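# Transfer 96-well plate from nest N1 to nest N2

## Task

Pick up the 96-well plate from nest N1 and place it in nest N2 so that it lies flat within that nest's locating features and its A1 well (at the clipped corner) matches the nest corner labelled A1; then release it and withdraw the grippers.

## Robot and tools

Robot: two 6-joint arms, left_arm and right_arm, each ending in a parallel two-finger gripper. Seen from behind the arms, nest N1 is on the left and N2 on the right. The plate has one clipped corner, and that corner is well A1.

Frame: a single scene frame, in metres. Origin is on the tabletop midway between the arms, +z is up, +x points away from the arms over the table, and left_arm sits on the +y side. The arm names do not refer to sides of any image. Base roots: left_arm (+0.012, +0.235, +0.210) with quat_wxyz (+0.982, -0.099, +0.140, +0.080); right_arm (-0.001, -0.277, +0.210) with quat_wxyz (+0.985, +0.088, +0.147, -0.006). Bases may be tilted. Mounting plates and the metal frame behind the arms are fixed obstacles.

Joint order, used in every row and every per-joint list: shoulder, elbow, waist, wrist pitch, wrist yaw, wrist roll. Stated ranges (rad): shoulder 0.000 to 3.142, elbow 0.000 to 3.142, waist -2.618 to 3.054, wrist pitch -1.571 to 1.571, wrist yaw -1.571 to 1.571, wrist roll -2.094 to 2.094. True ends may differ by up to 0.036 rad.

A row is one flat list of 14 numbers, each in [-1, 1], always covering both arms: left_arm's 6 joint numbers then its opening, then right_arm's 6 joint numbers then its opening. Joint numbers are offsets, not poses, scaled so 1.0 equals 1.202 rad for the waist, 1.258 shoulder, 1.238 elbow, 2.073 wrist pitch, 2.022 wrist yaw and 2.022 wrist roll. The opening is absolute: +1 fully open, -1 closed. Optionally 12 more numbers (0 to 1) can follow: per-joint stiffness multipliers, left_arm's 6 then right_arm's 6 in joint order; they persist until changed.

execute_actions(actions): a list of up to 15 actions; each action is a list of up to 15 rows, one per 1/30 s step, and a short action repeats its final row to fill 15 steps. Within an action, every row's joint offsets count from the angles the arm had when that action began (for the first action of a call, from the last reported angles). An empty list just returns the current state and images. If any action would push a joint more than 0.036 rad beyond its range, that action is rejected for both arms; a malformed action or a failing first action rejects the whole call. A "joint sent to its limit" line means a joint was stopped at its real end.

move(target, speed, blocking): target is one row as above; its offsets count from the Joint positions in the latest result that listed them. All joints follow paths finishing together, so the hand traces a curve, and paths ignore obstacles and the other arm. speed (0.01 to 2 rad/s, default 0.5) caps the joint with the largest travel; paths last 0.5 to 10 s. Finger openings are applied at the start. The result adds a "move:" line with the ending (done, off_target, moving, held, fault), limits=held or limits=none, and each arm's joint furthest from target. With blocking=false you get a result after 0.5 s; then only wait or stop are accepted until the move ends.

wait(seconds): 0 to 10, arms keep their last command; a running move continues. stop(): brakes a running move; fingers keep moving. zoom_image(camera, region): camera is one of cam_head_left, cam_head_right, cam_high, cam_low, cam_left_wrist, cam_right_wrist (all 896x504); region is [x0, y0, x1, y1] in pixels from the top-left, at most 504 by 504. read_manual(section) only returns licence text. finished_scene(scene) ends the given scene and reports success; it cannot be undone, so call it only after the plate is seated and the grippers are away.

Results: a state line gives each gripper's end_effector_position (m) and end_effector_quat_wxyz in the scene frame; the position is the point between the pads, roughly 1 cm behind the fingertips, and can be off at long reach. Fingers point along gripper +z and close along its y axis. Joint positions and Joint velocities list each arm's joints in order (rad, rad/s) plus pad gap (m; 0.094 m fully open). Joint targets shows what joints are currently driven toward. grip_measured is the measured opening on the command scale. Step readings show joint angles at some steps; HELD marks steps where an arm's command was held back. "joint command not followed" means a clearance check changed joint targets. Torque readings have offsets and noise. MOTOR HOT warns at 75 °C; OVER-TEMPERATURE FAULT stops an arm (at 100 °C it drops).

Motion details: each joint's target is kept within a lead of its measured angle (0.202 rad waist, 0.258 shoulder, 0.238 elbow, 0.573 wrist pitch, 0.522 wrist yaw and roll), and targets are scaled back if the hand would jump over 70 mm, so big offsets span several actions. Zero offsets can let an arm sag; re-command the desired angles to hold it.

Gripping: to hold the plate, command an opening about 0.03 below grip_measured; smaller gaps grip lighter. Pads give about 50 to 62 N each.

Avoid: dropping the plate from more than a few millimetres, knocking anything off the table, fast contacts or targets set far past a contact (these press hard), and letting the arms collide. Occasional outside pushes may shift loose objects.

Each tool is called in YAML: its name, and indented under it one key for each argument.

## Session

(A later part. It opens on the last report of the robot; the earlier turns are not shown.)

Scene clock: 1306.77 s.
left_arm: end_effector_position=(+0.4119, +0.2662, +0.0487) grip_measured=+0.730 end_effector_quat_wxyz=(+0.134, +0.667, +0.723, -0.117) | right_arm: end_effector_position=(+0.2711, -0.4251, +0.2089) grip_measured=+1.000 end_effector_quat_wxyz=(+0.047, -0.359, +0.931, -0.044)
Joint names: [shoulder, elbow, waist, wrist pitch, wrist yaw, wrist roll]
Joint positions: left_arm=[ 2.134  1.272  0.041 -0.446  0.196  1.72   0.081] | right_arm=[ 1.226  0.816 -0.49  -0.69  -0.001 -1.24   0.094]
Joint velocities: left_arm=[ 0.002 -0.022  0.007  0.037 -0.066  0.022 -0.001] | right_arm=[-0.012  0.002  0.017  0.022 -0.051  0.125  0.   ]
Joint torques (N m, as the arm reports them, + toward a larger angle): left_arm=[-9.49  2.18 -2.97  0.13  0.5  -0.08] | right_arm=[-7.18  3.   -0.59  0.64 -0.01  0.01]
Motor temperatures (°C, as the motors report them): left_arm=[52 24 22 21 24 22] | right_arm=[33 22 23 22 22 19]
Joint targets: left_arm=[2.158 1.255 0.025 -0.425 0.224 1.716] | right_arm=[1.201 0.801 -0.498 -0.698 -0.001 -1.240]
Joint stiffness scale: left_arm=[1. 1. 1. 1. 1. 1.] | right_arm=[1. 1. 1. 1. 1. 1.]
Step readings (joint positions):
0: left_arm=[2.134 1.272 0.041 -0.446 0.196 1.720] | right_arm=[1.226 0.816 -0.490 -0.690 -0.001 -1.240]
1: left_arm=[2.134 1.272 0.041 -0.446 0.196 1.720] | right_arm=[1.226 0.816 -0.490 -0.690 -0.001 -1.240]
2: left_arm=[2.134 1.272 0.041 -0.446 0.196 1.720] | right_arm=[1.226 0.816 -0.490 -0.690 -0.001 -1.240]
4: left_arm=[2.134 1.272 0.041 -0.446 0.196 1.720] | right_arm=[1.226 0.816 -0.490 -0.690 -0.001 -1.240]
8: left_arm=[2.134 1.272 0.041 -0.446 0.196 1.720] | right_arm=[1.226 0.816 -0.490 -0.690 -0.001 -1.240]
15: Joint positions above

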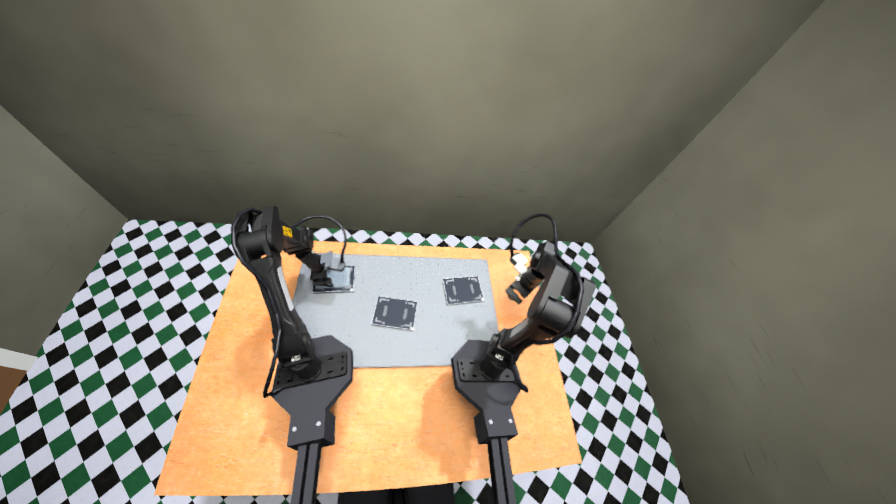

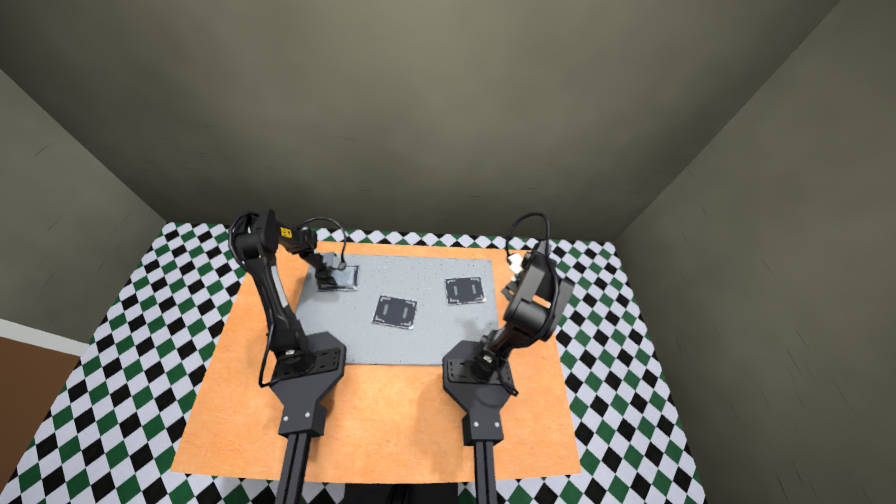

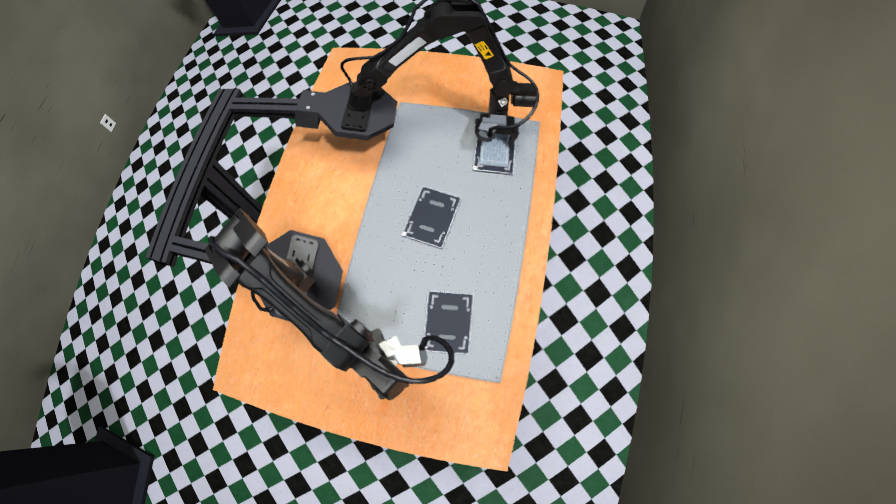

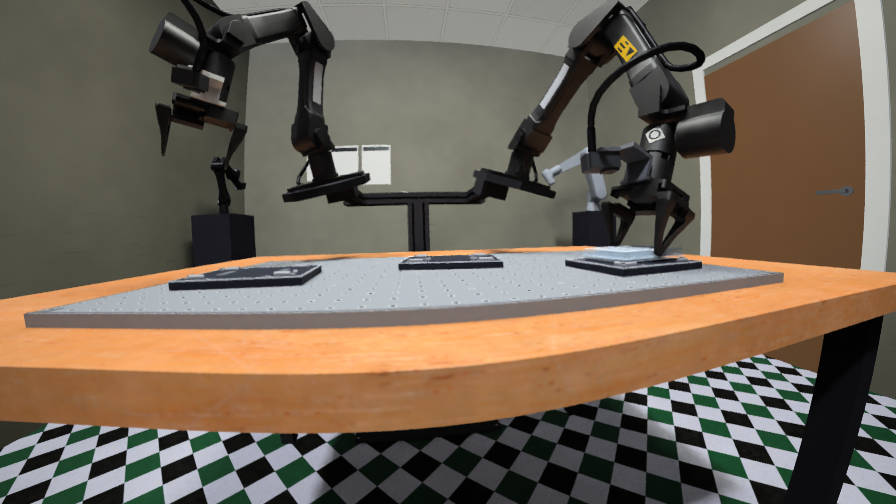

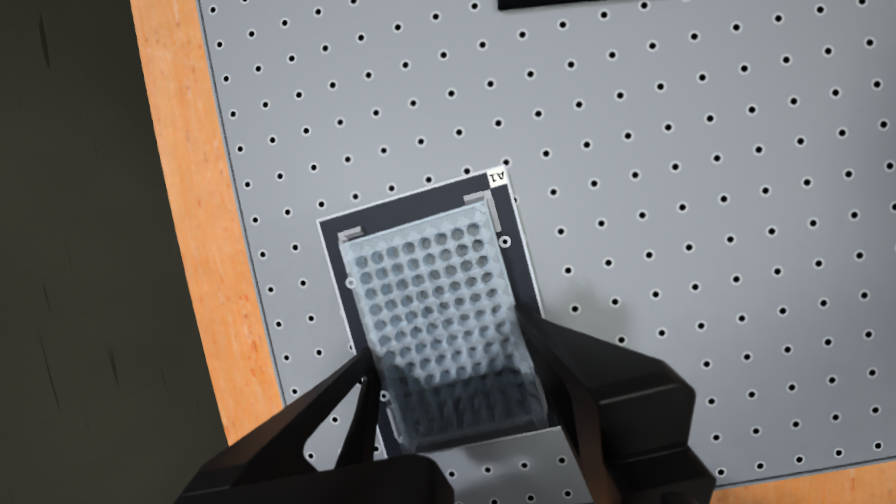

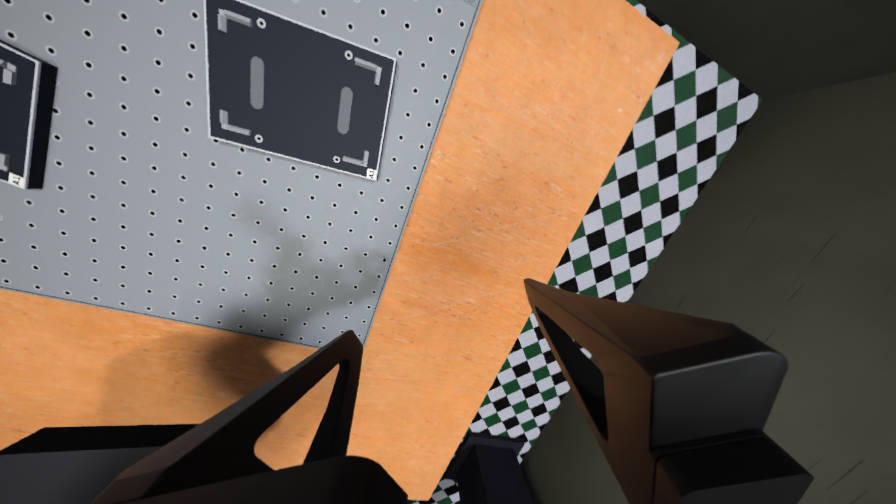

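execute_actions:
  actions:
    - [[0.016,-0.0137,-0.0133,0.006,0.0138,-0.002,0.685,-0.02,-0.012,-0.007,-0.004,0,0,1],[0.016,-0.0137,-0.0133,0.003,0.0138,-0.002,0.685,-0.02,-0.012,-0.007,-0.004,0,0,1],[0.016,-0.0137,-0.0133,0.0,0.0138,-0.002,0.685,-0.02,-0.012,-0.007,-0.004,0,0,1],[0.016,-0.0137,-0.0133,-0.002,0.0138,-0.002,0.685,-0.02,-0.012,-0.007,-0.004,0,0,1],[0.016,-0.0137,-0.0133,-0.004,0.0138,-0.002,0.685,-0.02,-0.012,-0.007,-0.004,0,0,1],[0.016,-0.0137,-0.0133,-0.005,0.0138,-0.002,0.685,-0.02,-0.012,-0.007,-0.004,0,0,1],[0.016,-0.0137,-0.0133,-0.006,0.0138,-0.002,0.685,-0.02,-0.012,-0.007,-0.004,0,0,1],[0.016,-0.0137,-0.0133,-0.007,0.0138,-0.002,0.685,-0.02,-0.012,-0.007,-0.004,0,0,1],[0.016,-0.0137,-0.0133,-0.008,0.0138,-0.002,0.685,-0.02,-0.012,-0.007,-0.004,0,0,1],[0.016,-0.0137,-0.0133,-0.009,0.0138,-0.002,0.685,-0.02,-0.012,-0.007,-0.004,0,0,1],[0.016,-0.0137,-0.0133,-0.010,0.0138,-0.002,0.685,-0.02,-0.012,-0.007,-0.004,0,0,1],[0.016,-0.0137,-0.0133,-0.011,0.0138,-0.002,0.685,-0.02,-0.012,-0.007,-0.004,0,0,1],[0.016,-0.0137,-0.0133,-0.0116,0.0138,-0.002,0.685,-0.02,-0.012,-0.007,-0.004,0,0,1]]

zoom_image:
  camera: "cam_low"
  region: [570,240,710,280]

zoom_image:
  camera: "cam_left_wrist"
  region: [300,140,580,340]

Scene clock: 1333.53 s.
left_arm: end_effector_position=(+0.4116, +0.2661, +0.0487) grip_measured=+0.730 end_effector_quat_wxyz=(+0.134, +0.667, +0.723, -0.118) | right_arm: end_effector_position=(+0.2711, -0.4251, +0.2089) grip_measured=+1.000 end_effector_quat_wxyz=(+0.047, -0.359, +0.931, -0.044)
Joint names: [shoulder, elbow, waist, wrist pitch, wrist yaw, wrist roll]
Joint positions: left_arm=[ 2.134  1.272  0.041 -0.447  0.196  1.72   0.081] | right_arm=[ 1.226  0.816 -0.49  -0.69  -0.001 -1.24   0.094]
Joint velocities: left_arm=[ 0.007  0.002 -0.017 -0.022  0.007 -0.037 -0.001] | right_arm=[ 0.002  0.007  0.007 -0.007  0.081  0.022  0.   ]
Joint torques (N m, as the arm reports them, + toward a larger angle): left_arm=[-9.8   2.18 -2.96 -0.28  0.5  -0.07] | right_arm=[-7.19  3.02 -0.59  0.64  0.    0.02]
Motor temperatures (°C, as the motors report them): left_arm=[50 24 22 21 24 22] | right_arm=[33 22 23 22 22 19]
Joint targets: left_arm=[2.155 1.255 0.025 -0.469 0.224 1.716] | right_arm=[1.201 0.801 -0.498 -0.698 -0.001 -1.240]
Joint stiffness scale: left_arm=[1. 1. 1. 1. 1. 1.] | right_arm=[1. 1. 1. 1. 1. 1.]
Step readings (joint positions):
0: left_arm=[2.134 1.272 0.041 -0.446 0.196 1.720] | right_arm=[1.226 0.816 -0.490 -0.690 -0.001 -1.240]
1: left_arm=[2.134 1.272 0.041 -0.446 0.196 1.720] | right_arm=[1.226 0.816 -0.490 -0.690 -0.001 -1.240]
2: left_arm=[2.134 1.272 0.041 -0.446 0.196 1.720] | right_arm=[1.226 0.816 -0.490 -0.690 -0.001 -1.240]
4: left_arm=[2.134 1.272 0.041 -0.446 0.196 1.720] | right_arm=[1.226 0.816 -0.490 -0.690 -0.001 -1.240]
8: left_arm=[2.134 1.272 0.041 -0.446 0.196 1.720] | right_arm=[1.226 0.816 -0.490 -0.690 -0.001 -1.240]
15: Joint positions above

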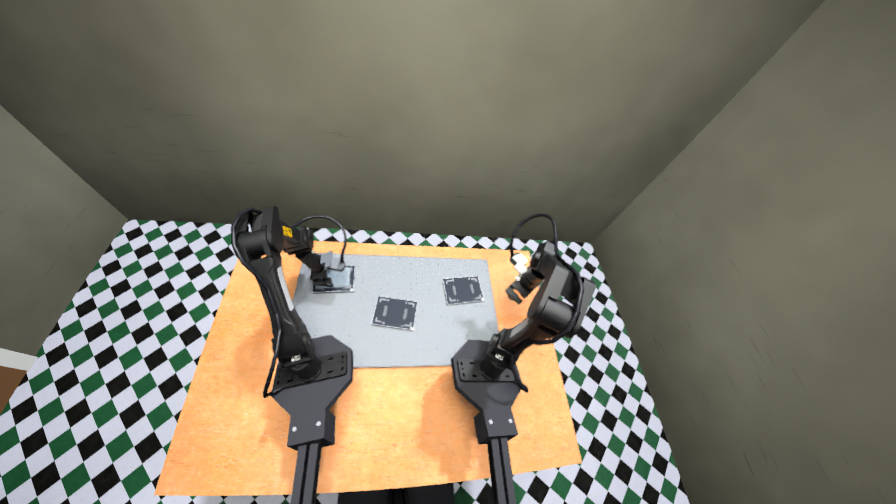

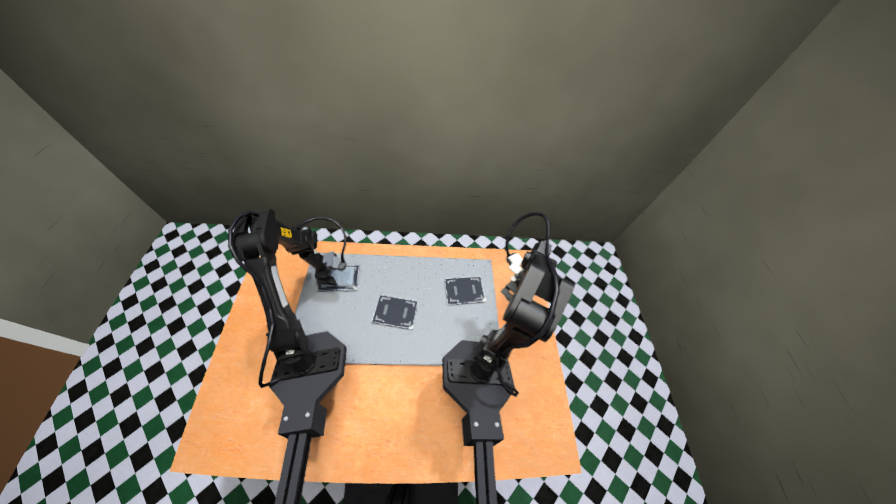

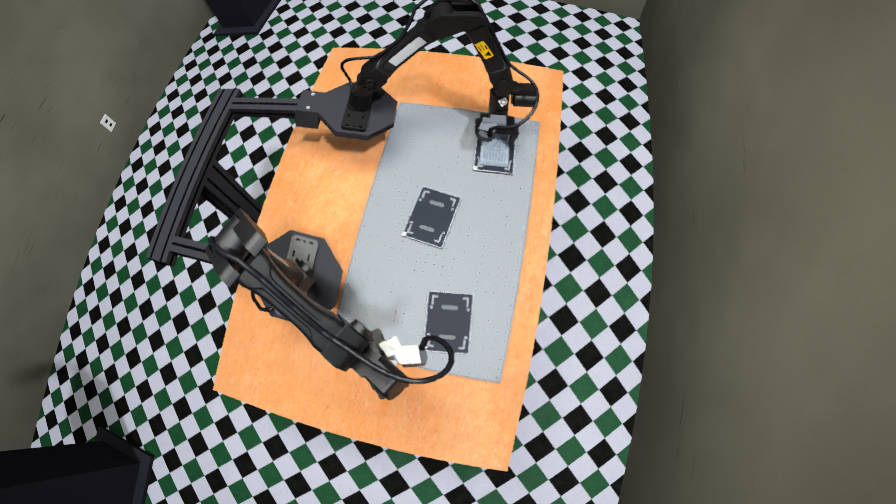

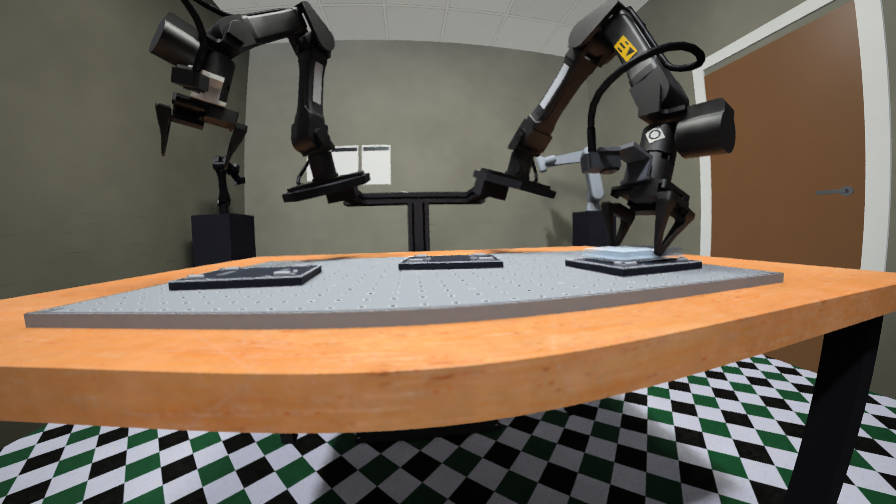

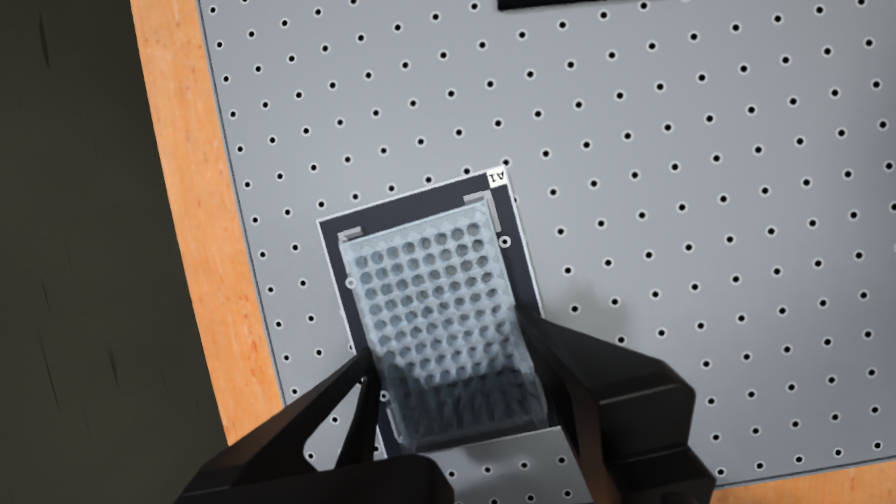

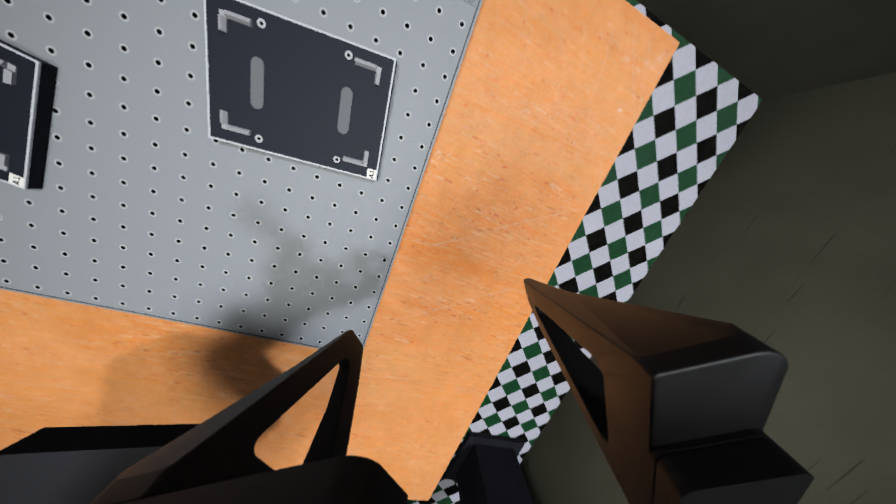

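Region (570, 240, 710, 280) of cam_low's 896x504 image, scaled by 3.600, with more detail than that image has; it fills the top 144 rows of this view, and the rest is white.

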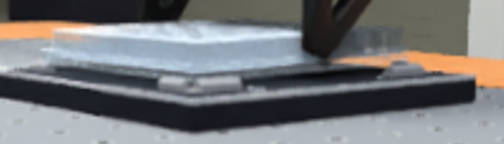

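Region (300, 140, 580, 340) of cam_left_wrist's 896x504 image, scaled by 1.800, with more detail than that image has; it fills the top 360 rows of this view, and the rest is white.

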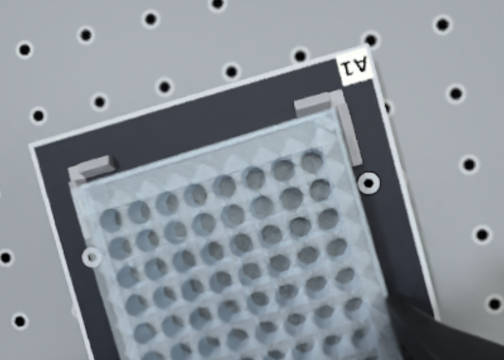

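move:
  target: [-0.026,-0.0137,-0.0133,0.0,0.0138,-0.002,0.685,-0.02,-0.012,-0.007,-0.004,0,0,1]
  speed: 0.05

zoom_image:
  camera: "cam_low"
  region: [570,240,710,280]

zoom_image:
  camera: "cam_left_wrist"
  region: [300,140,580,340]

Scene clock: 1344.77 s.
left_arm: end_effector_position=(+0.4132, +0.2667, +0.0509) grip_measured=+0.730 end_effector_quat_wxyz=(+0.136, +0.667, +0.723, -0.115) | right_arm: end_effector_position=(+0.2711, -0.4251, +0.2089) grip_measured=+1.000 end_effector_quat_wxyz=(+0.047, -0.359, +0.931, -0.044)
Joint names: [shoulder, elbow, waist, wrist pitch, wrist yaw, wrist roll]
Joint positions: left_arm=[ 2.128  1.272  0.041 -0.447  0.197  1.72   0.081] | right_arm=[ 1.226  0.816 -0.49  -0.69  -0.001 -1.24   0.094]
Joint velocities: left_arm=[-0.027  0.002 -0.007  0.007 -0.007  0.051 -0.001] | right_arm=[-0.022  0.017  0.017 -0.022 -0.051  0.022  0.   ]
Joint torques (N m, as the arm reports them, + toward a larger angle): left_arm=[-13.71   2.22  -2.97  -0.05   0.49  -0.07] | right_arm=[-7.18  3.02 -0.6   0.65 -0.02  0.02]
Motor temperatures (°C, as the motors report them): left_arm=[51 24 22 20 24 22] | right_arm=[33 22 23 22 22 19]
Joint targets: left_arm=[2.102 1.255 0.025 -0.447 0.224 1.716] | right_arm=[1.201 0.801 -0.498 -0.698 -0.001 -1.240]
Joint stiffness scale: left_arm=[1. 1. 1. 1. 1. 1.] | right_arm=[1. 1. 1. 1. 1. 1.]
move: off_target (left_arm, right_arm); limits=none; left_arm: farthest joint: the shoulder, 0.027 radians from its target (0.033 radians at the start); right_arm: farthest joint: the shoulder, 0.025 radians from its target (0.025 radians at the start)

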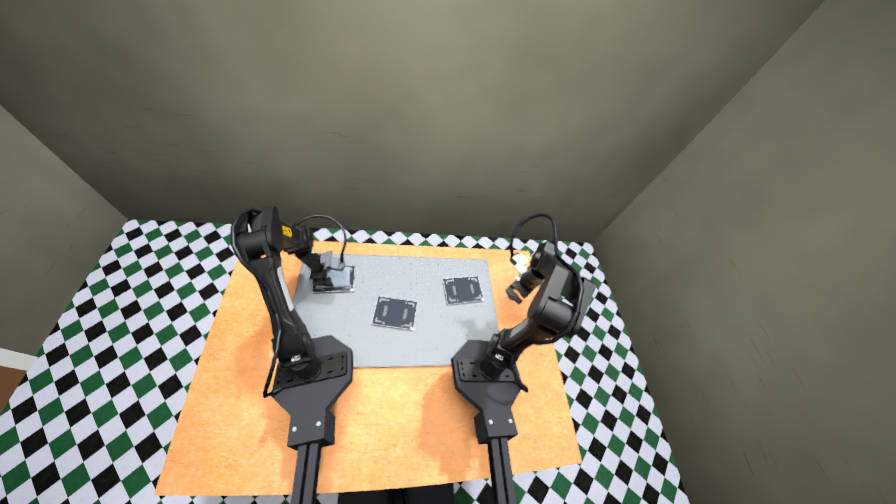

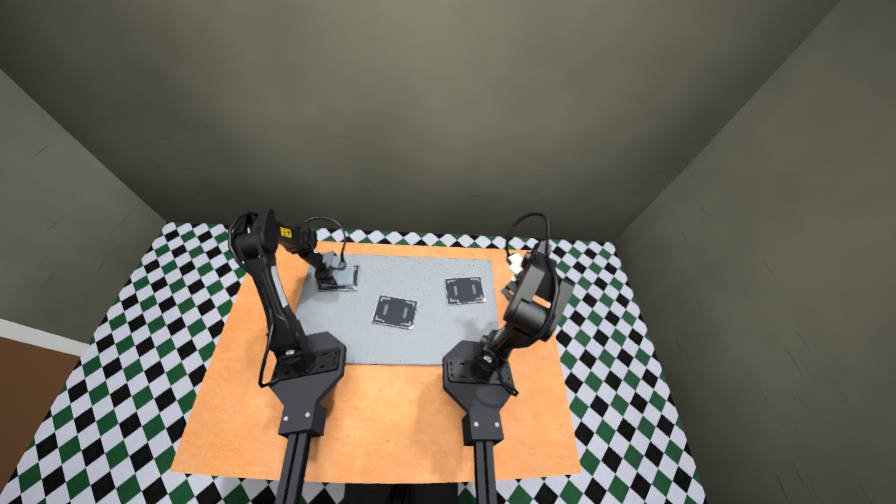

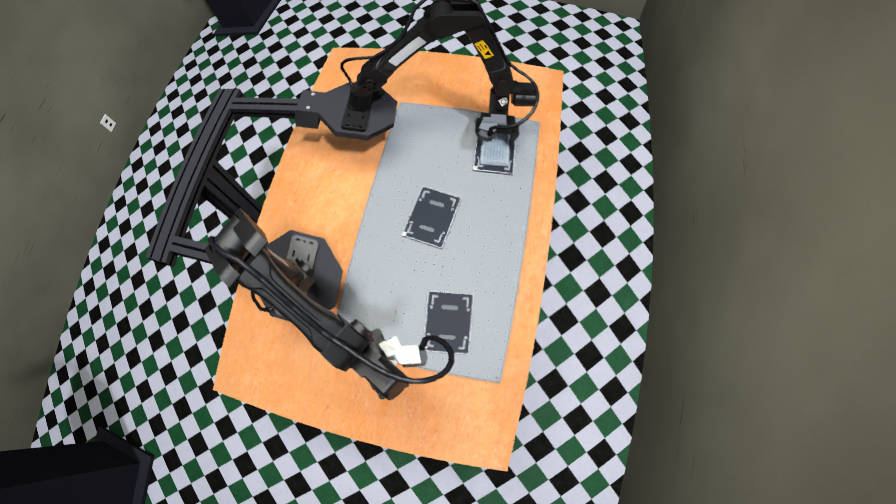

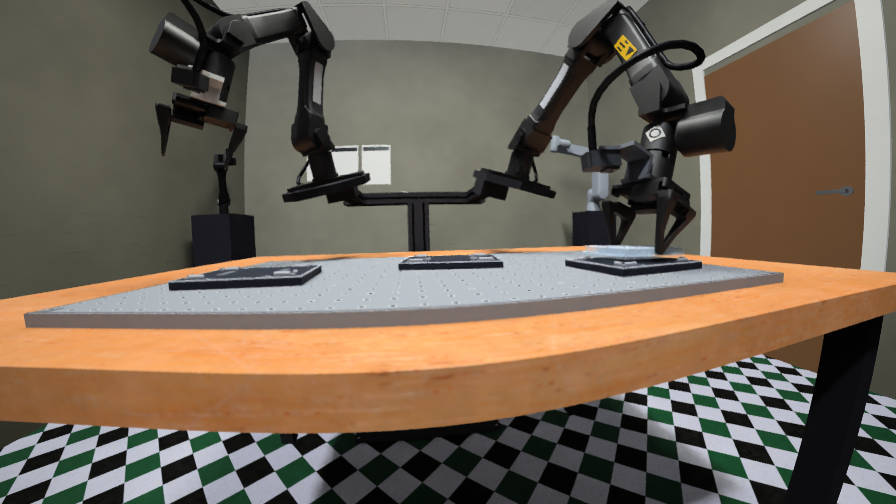

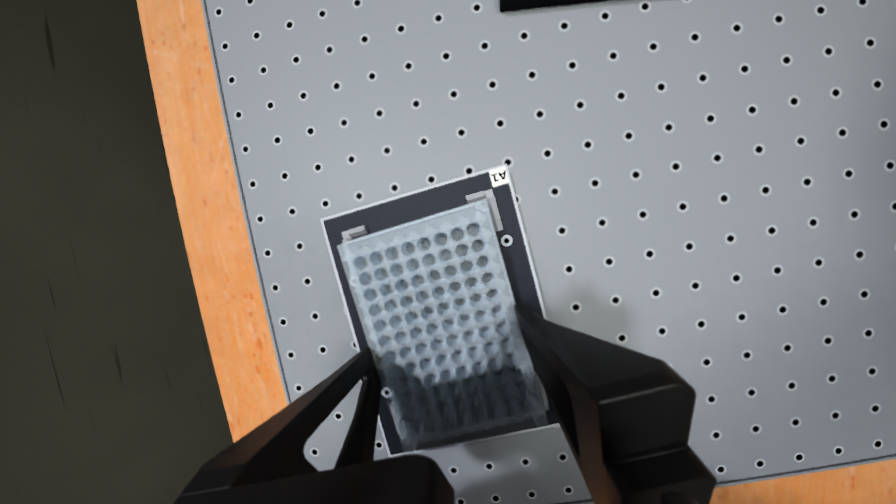

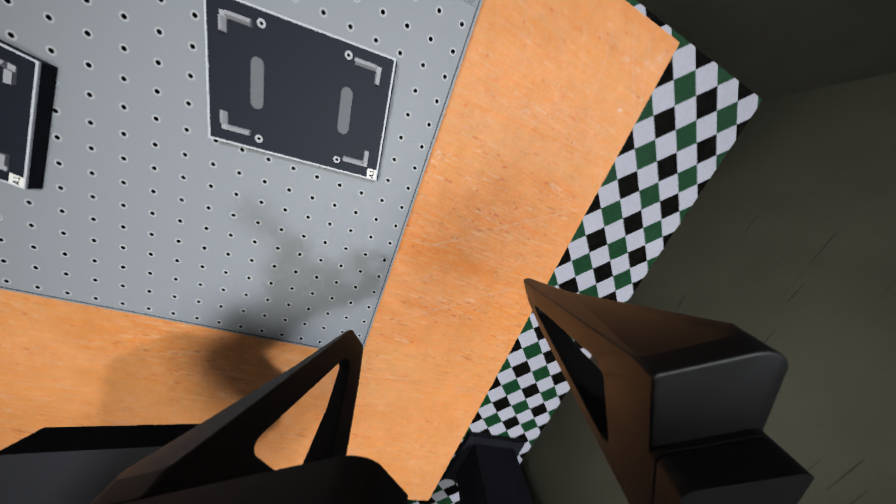

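Region (570, 240, 710, 280) of cam_low's 896x504 image, scaled by 3.600, with more detail than that image has; it fills the top 144 rows of this view, and the rest is white.

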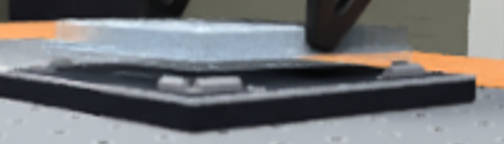

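Region (300, 140, 580, 340) of cam_left_wrist's 896x504 image, scaled by 1.800, with more detail than that image has; it fills the top 360 rows of this view, and the rest is white.

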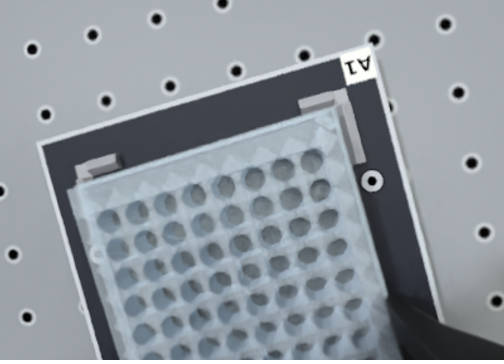

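move:
  target: [-0.0207,0.032,-0.0133,-0.0185,0.0138,-0.002,0.685,-0.02,-0.012,-0.007,-0.004,0,0,1]
  speed: 0.05

Scene clock: 1413.07 s.
left_arm: end_effector_position=(+0.4164, +0.2678, +0.0534) grip_measured=+0.730 end_effector_quat_wxyz=(+0.136, +0.667, +0.723, -0.115) | right_arm: end_effector_position=(+0.2711, -0.4251, +0.2089) grip_measured=+1.000 end_effector_quat_wxyz=(+0.047, -0.359, +0.931, -0.044)
Joint names: [shoulder, elbow, waist, wrist pitch, wrist yaw, wrist roll]
Joint positions: left_arm=[ 2.128  1.288  0.041 -0.463  0.197  1.72   0.081] | right_arm=[ 1.226  0.816 -0.49  -0.69  -0.001 -1.24   0.094]
Joint velocities: left_arm=[ 0.007 -0.002 -0.012 -0.081 -0.081  0.007 -0.001] | right_arm=[ 0.007  0.007 -0.022  0.051 -0.037 -0.066  0.   ]
Joint torques (N m, as the arm reports them, + toward a larger angle): left_arm=[-13.71   5.54  -2.97  -0.26   0.5   -0.07] | right_arm=[-7.17  3.02 -0.66  0.65 -0.01  0.02]
Motor temperatures (°C, as the motors report them): left_arm=[57 24 22 20 24 22] | right_arm=[33 22 23 22 22 19]
Joint targets: left_arm=[2.102 1.311 0.025 -0.485 0.225 1.716] | right_arm=[1.201 0.801 -0.498 -0.698 -0.001 -1.240]
Joint stiffness scale: left_arm=[1. 1. 1. 1. 1. 1.] | right_arm=[1. 1. 1. 1. 1. 1.]
move: off_target (left_arm, right_arm); limits=none; left_arm: farthest joint: the wrist yaw, 0.028 radians from its target (0.028 radians at the start); right_arm: farthest joint: the shoulder, 0.025 radians from its target (0.025 radians at the start)

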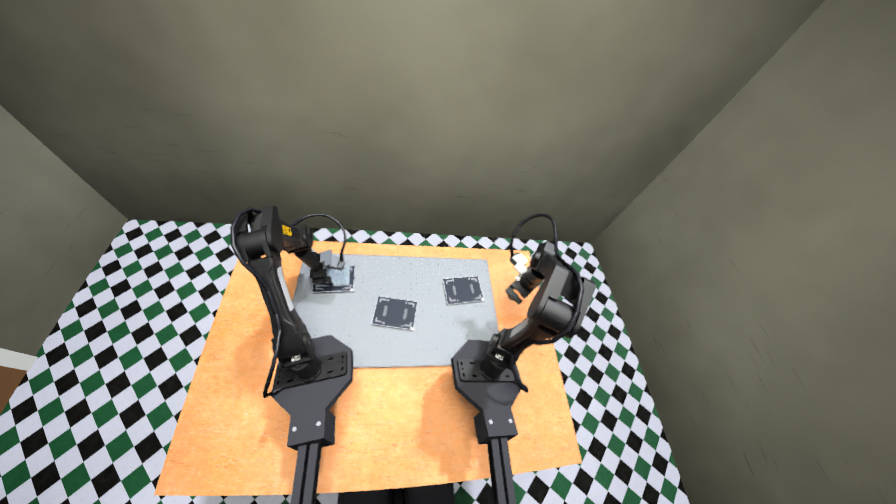

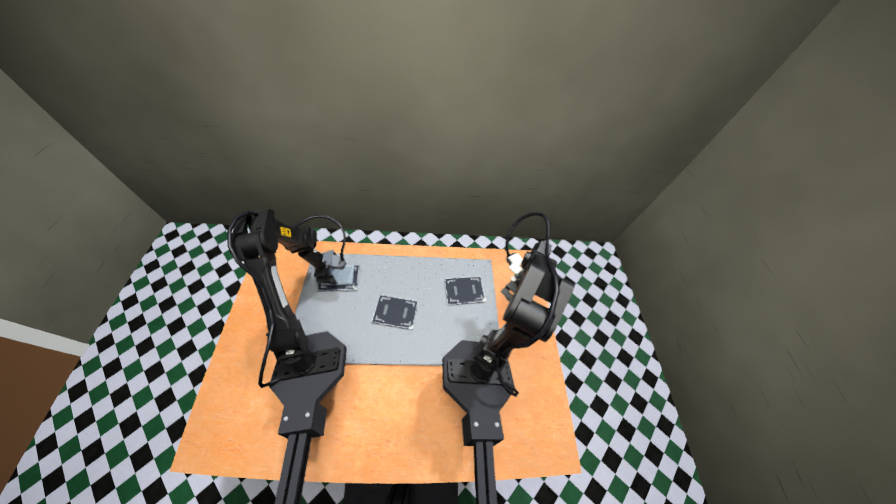

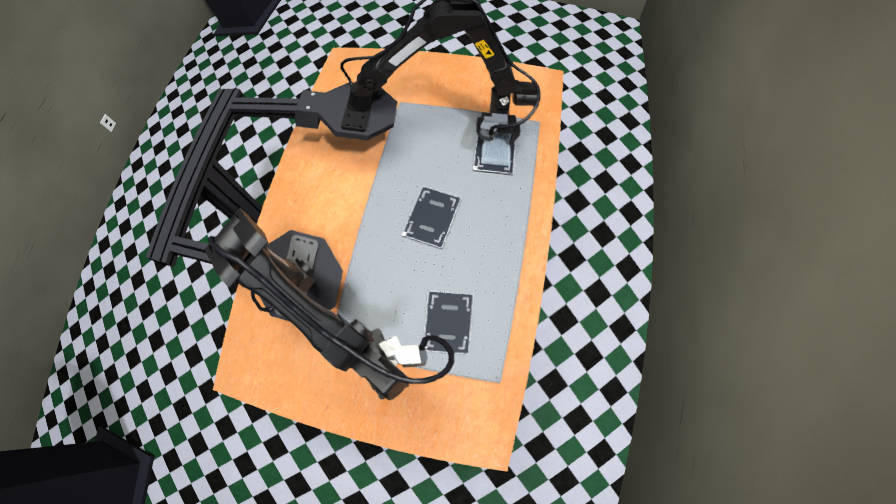

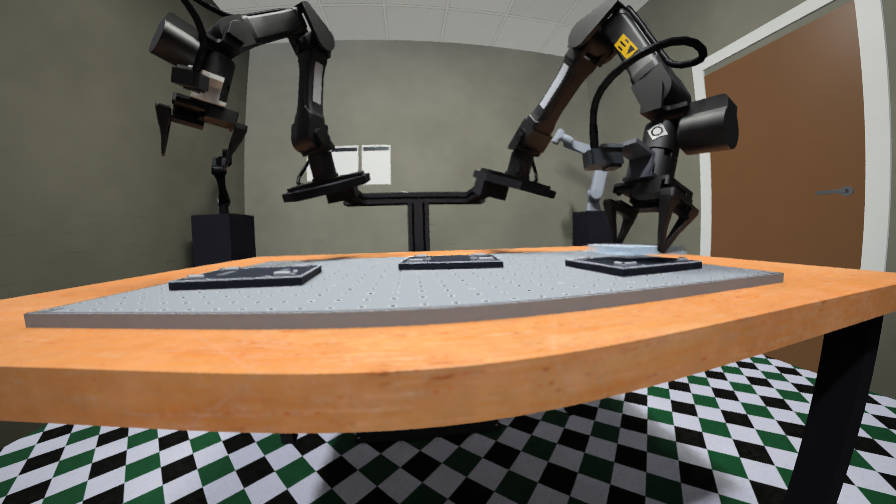

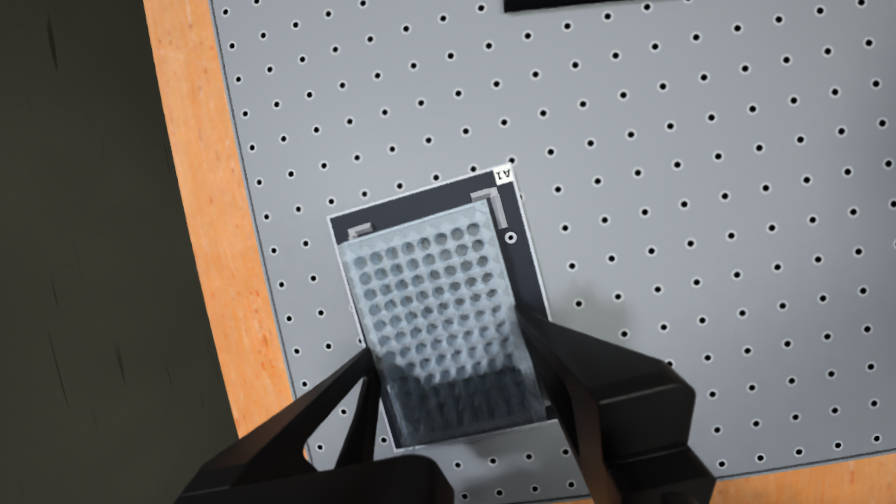

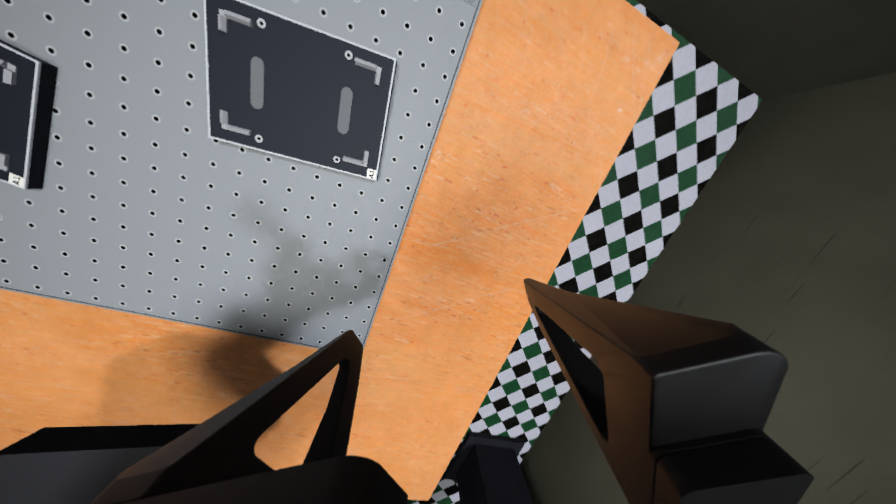

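execute_actions:
  actions: []

Scene clock: 1439.33 s.
left_arm: end_effector_position=(+0.4161, +0.2677, +0.0534) grip_measured=+0.730 end_effector_quat_wxyz=(+0.136, +0.667, +0.723, -0.116) | right_arm: end_effector_position=(+0.2711, -0.4251, +0.2089) grip_measured=+1.000 end_effector_quat_wxyz=(+0.047, -0.359, +0.931, -0.044)
Joint names: [shoulder, elbow, waist, wrist pitch, wrist yaw, wrist roll]
Joint positions: left_arm=[ 2.128  1.288  0.041 -0.464  0.197  1.72   0.081] | right_arm=[ 1.226  0.816 -0.49  -0.69  -0.001 -1.24   0.094]
Joint velocities: left_arm=[-0.007  0.002 -0.017 -0.037  0.007  0.007 -0.   ] | right_arm=[ 0.002  0.007  0.007 -0.066  0.007 -0.081  0.   ]
Joint torques (N m, as the arm reports them, + toward a larger angle): left_arm=[-13.71   5.53  -2.97  -0.26   0.5   -0.07] | right_arm=[-7.16  3.03 -0.65  0.64 -0.01  0.02]
Motor temperatures (°C, as the motors report them): left_arm=[58 25 22 20 24 22] | right_arm=[33 22 23 22 22 19]
Joint targets: left_arm=[2.102 1.311 0.025 -0.486 0.225 1.716] | right_arm=[1.201 0.801 -0.498 -0.698 -0.001 -1.240]
Joint stiffness scale: left_arm=[1. 1. 1. 1. 1. 1.] | right_arm=[1. 1. 1. 1. 1. 1.]

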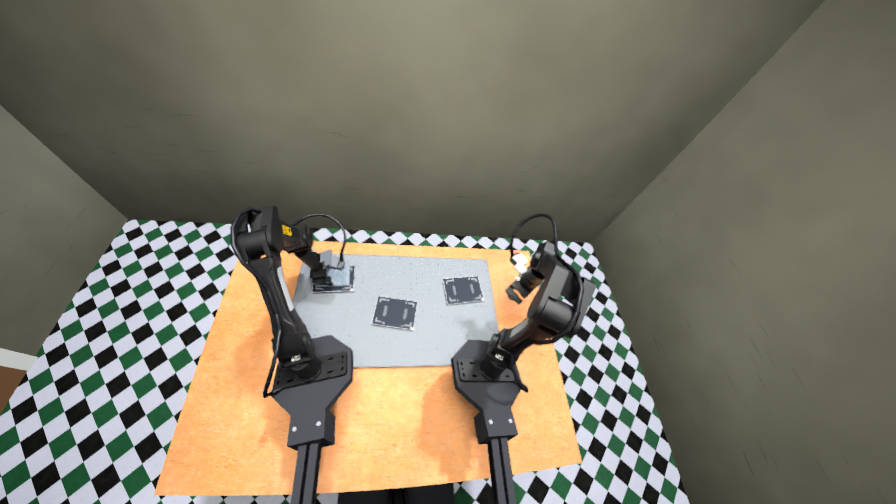

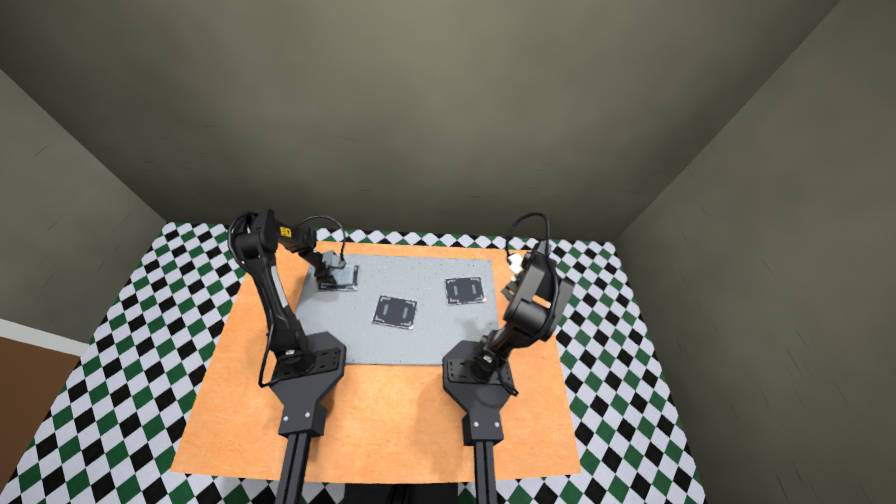

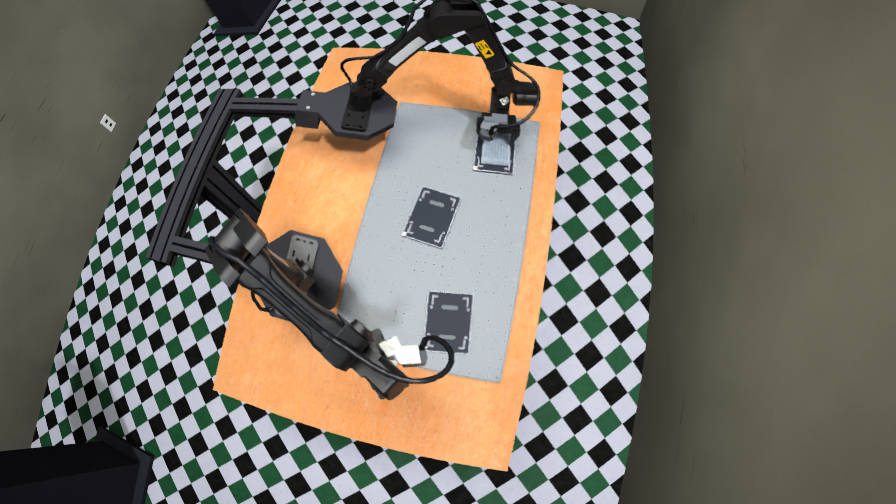

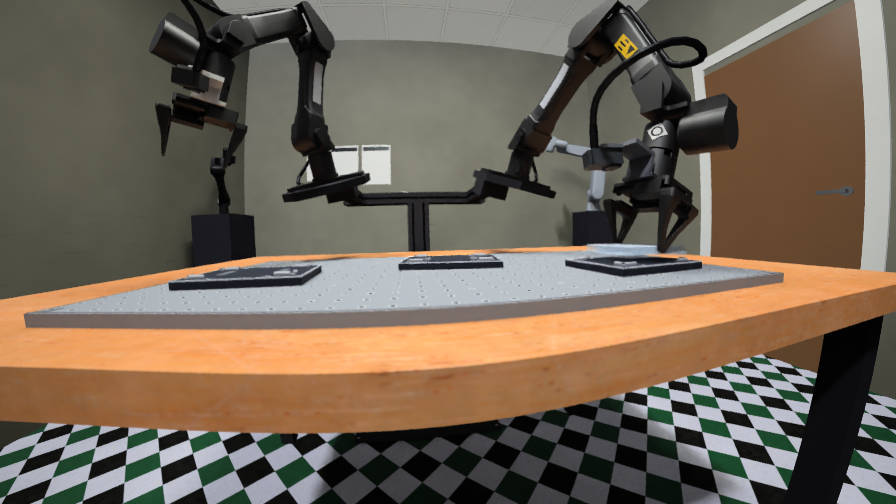

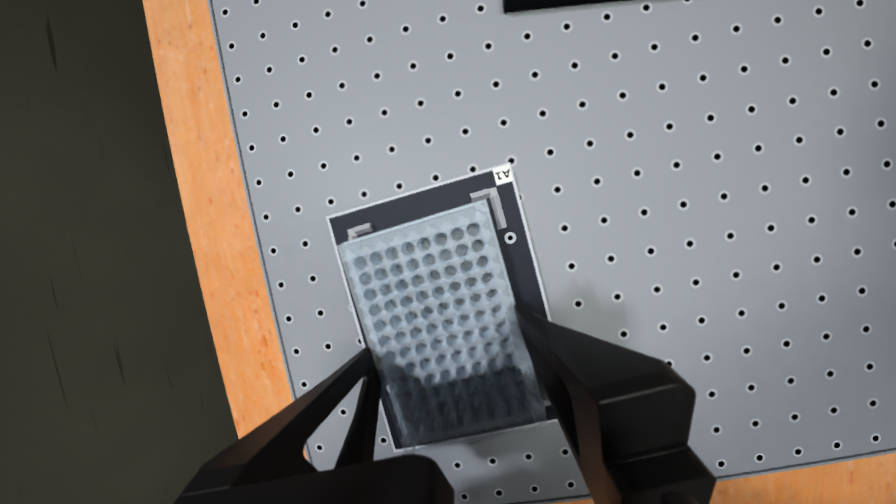

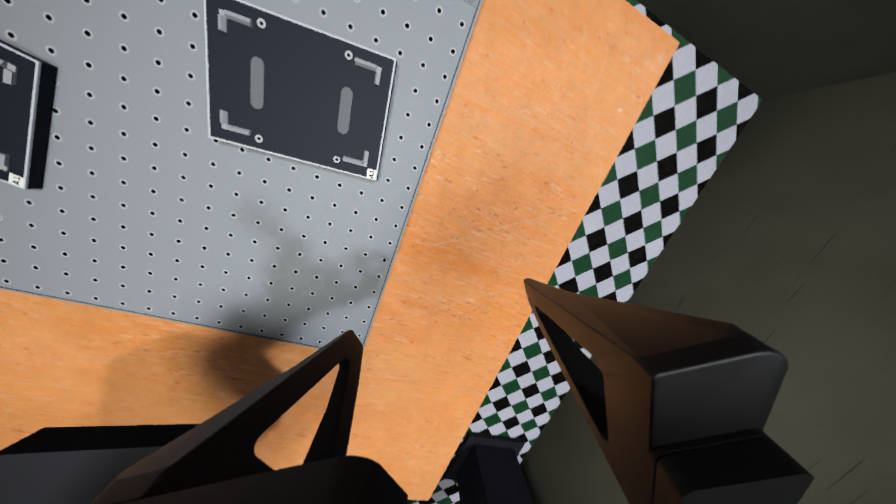

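zoom_image:
  camera: "cam_left_wrist"
  region: [300, 140, 580, 340]

Region (300, 140, 580, 340) of cam_left_wrist's 896x504 image, scaled by 1.800, with more detail than that image has; it fills the top 360 rows of this view, and the rest is white.

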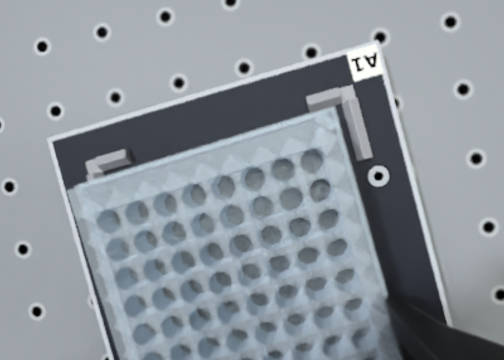

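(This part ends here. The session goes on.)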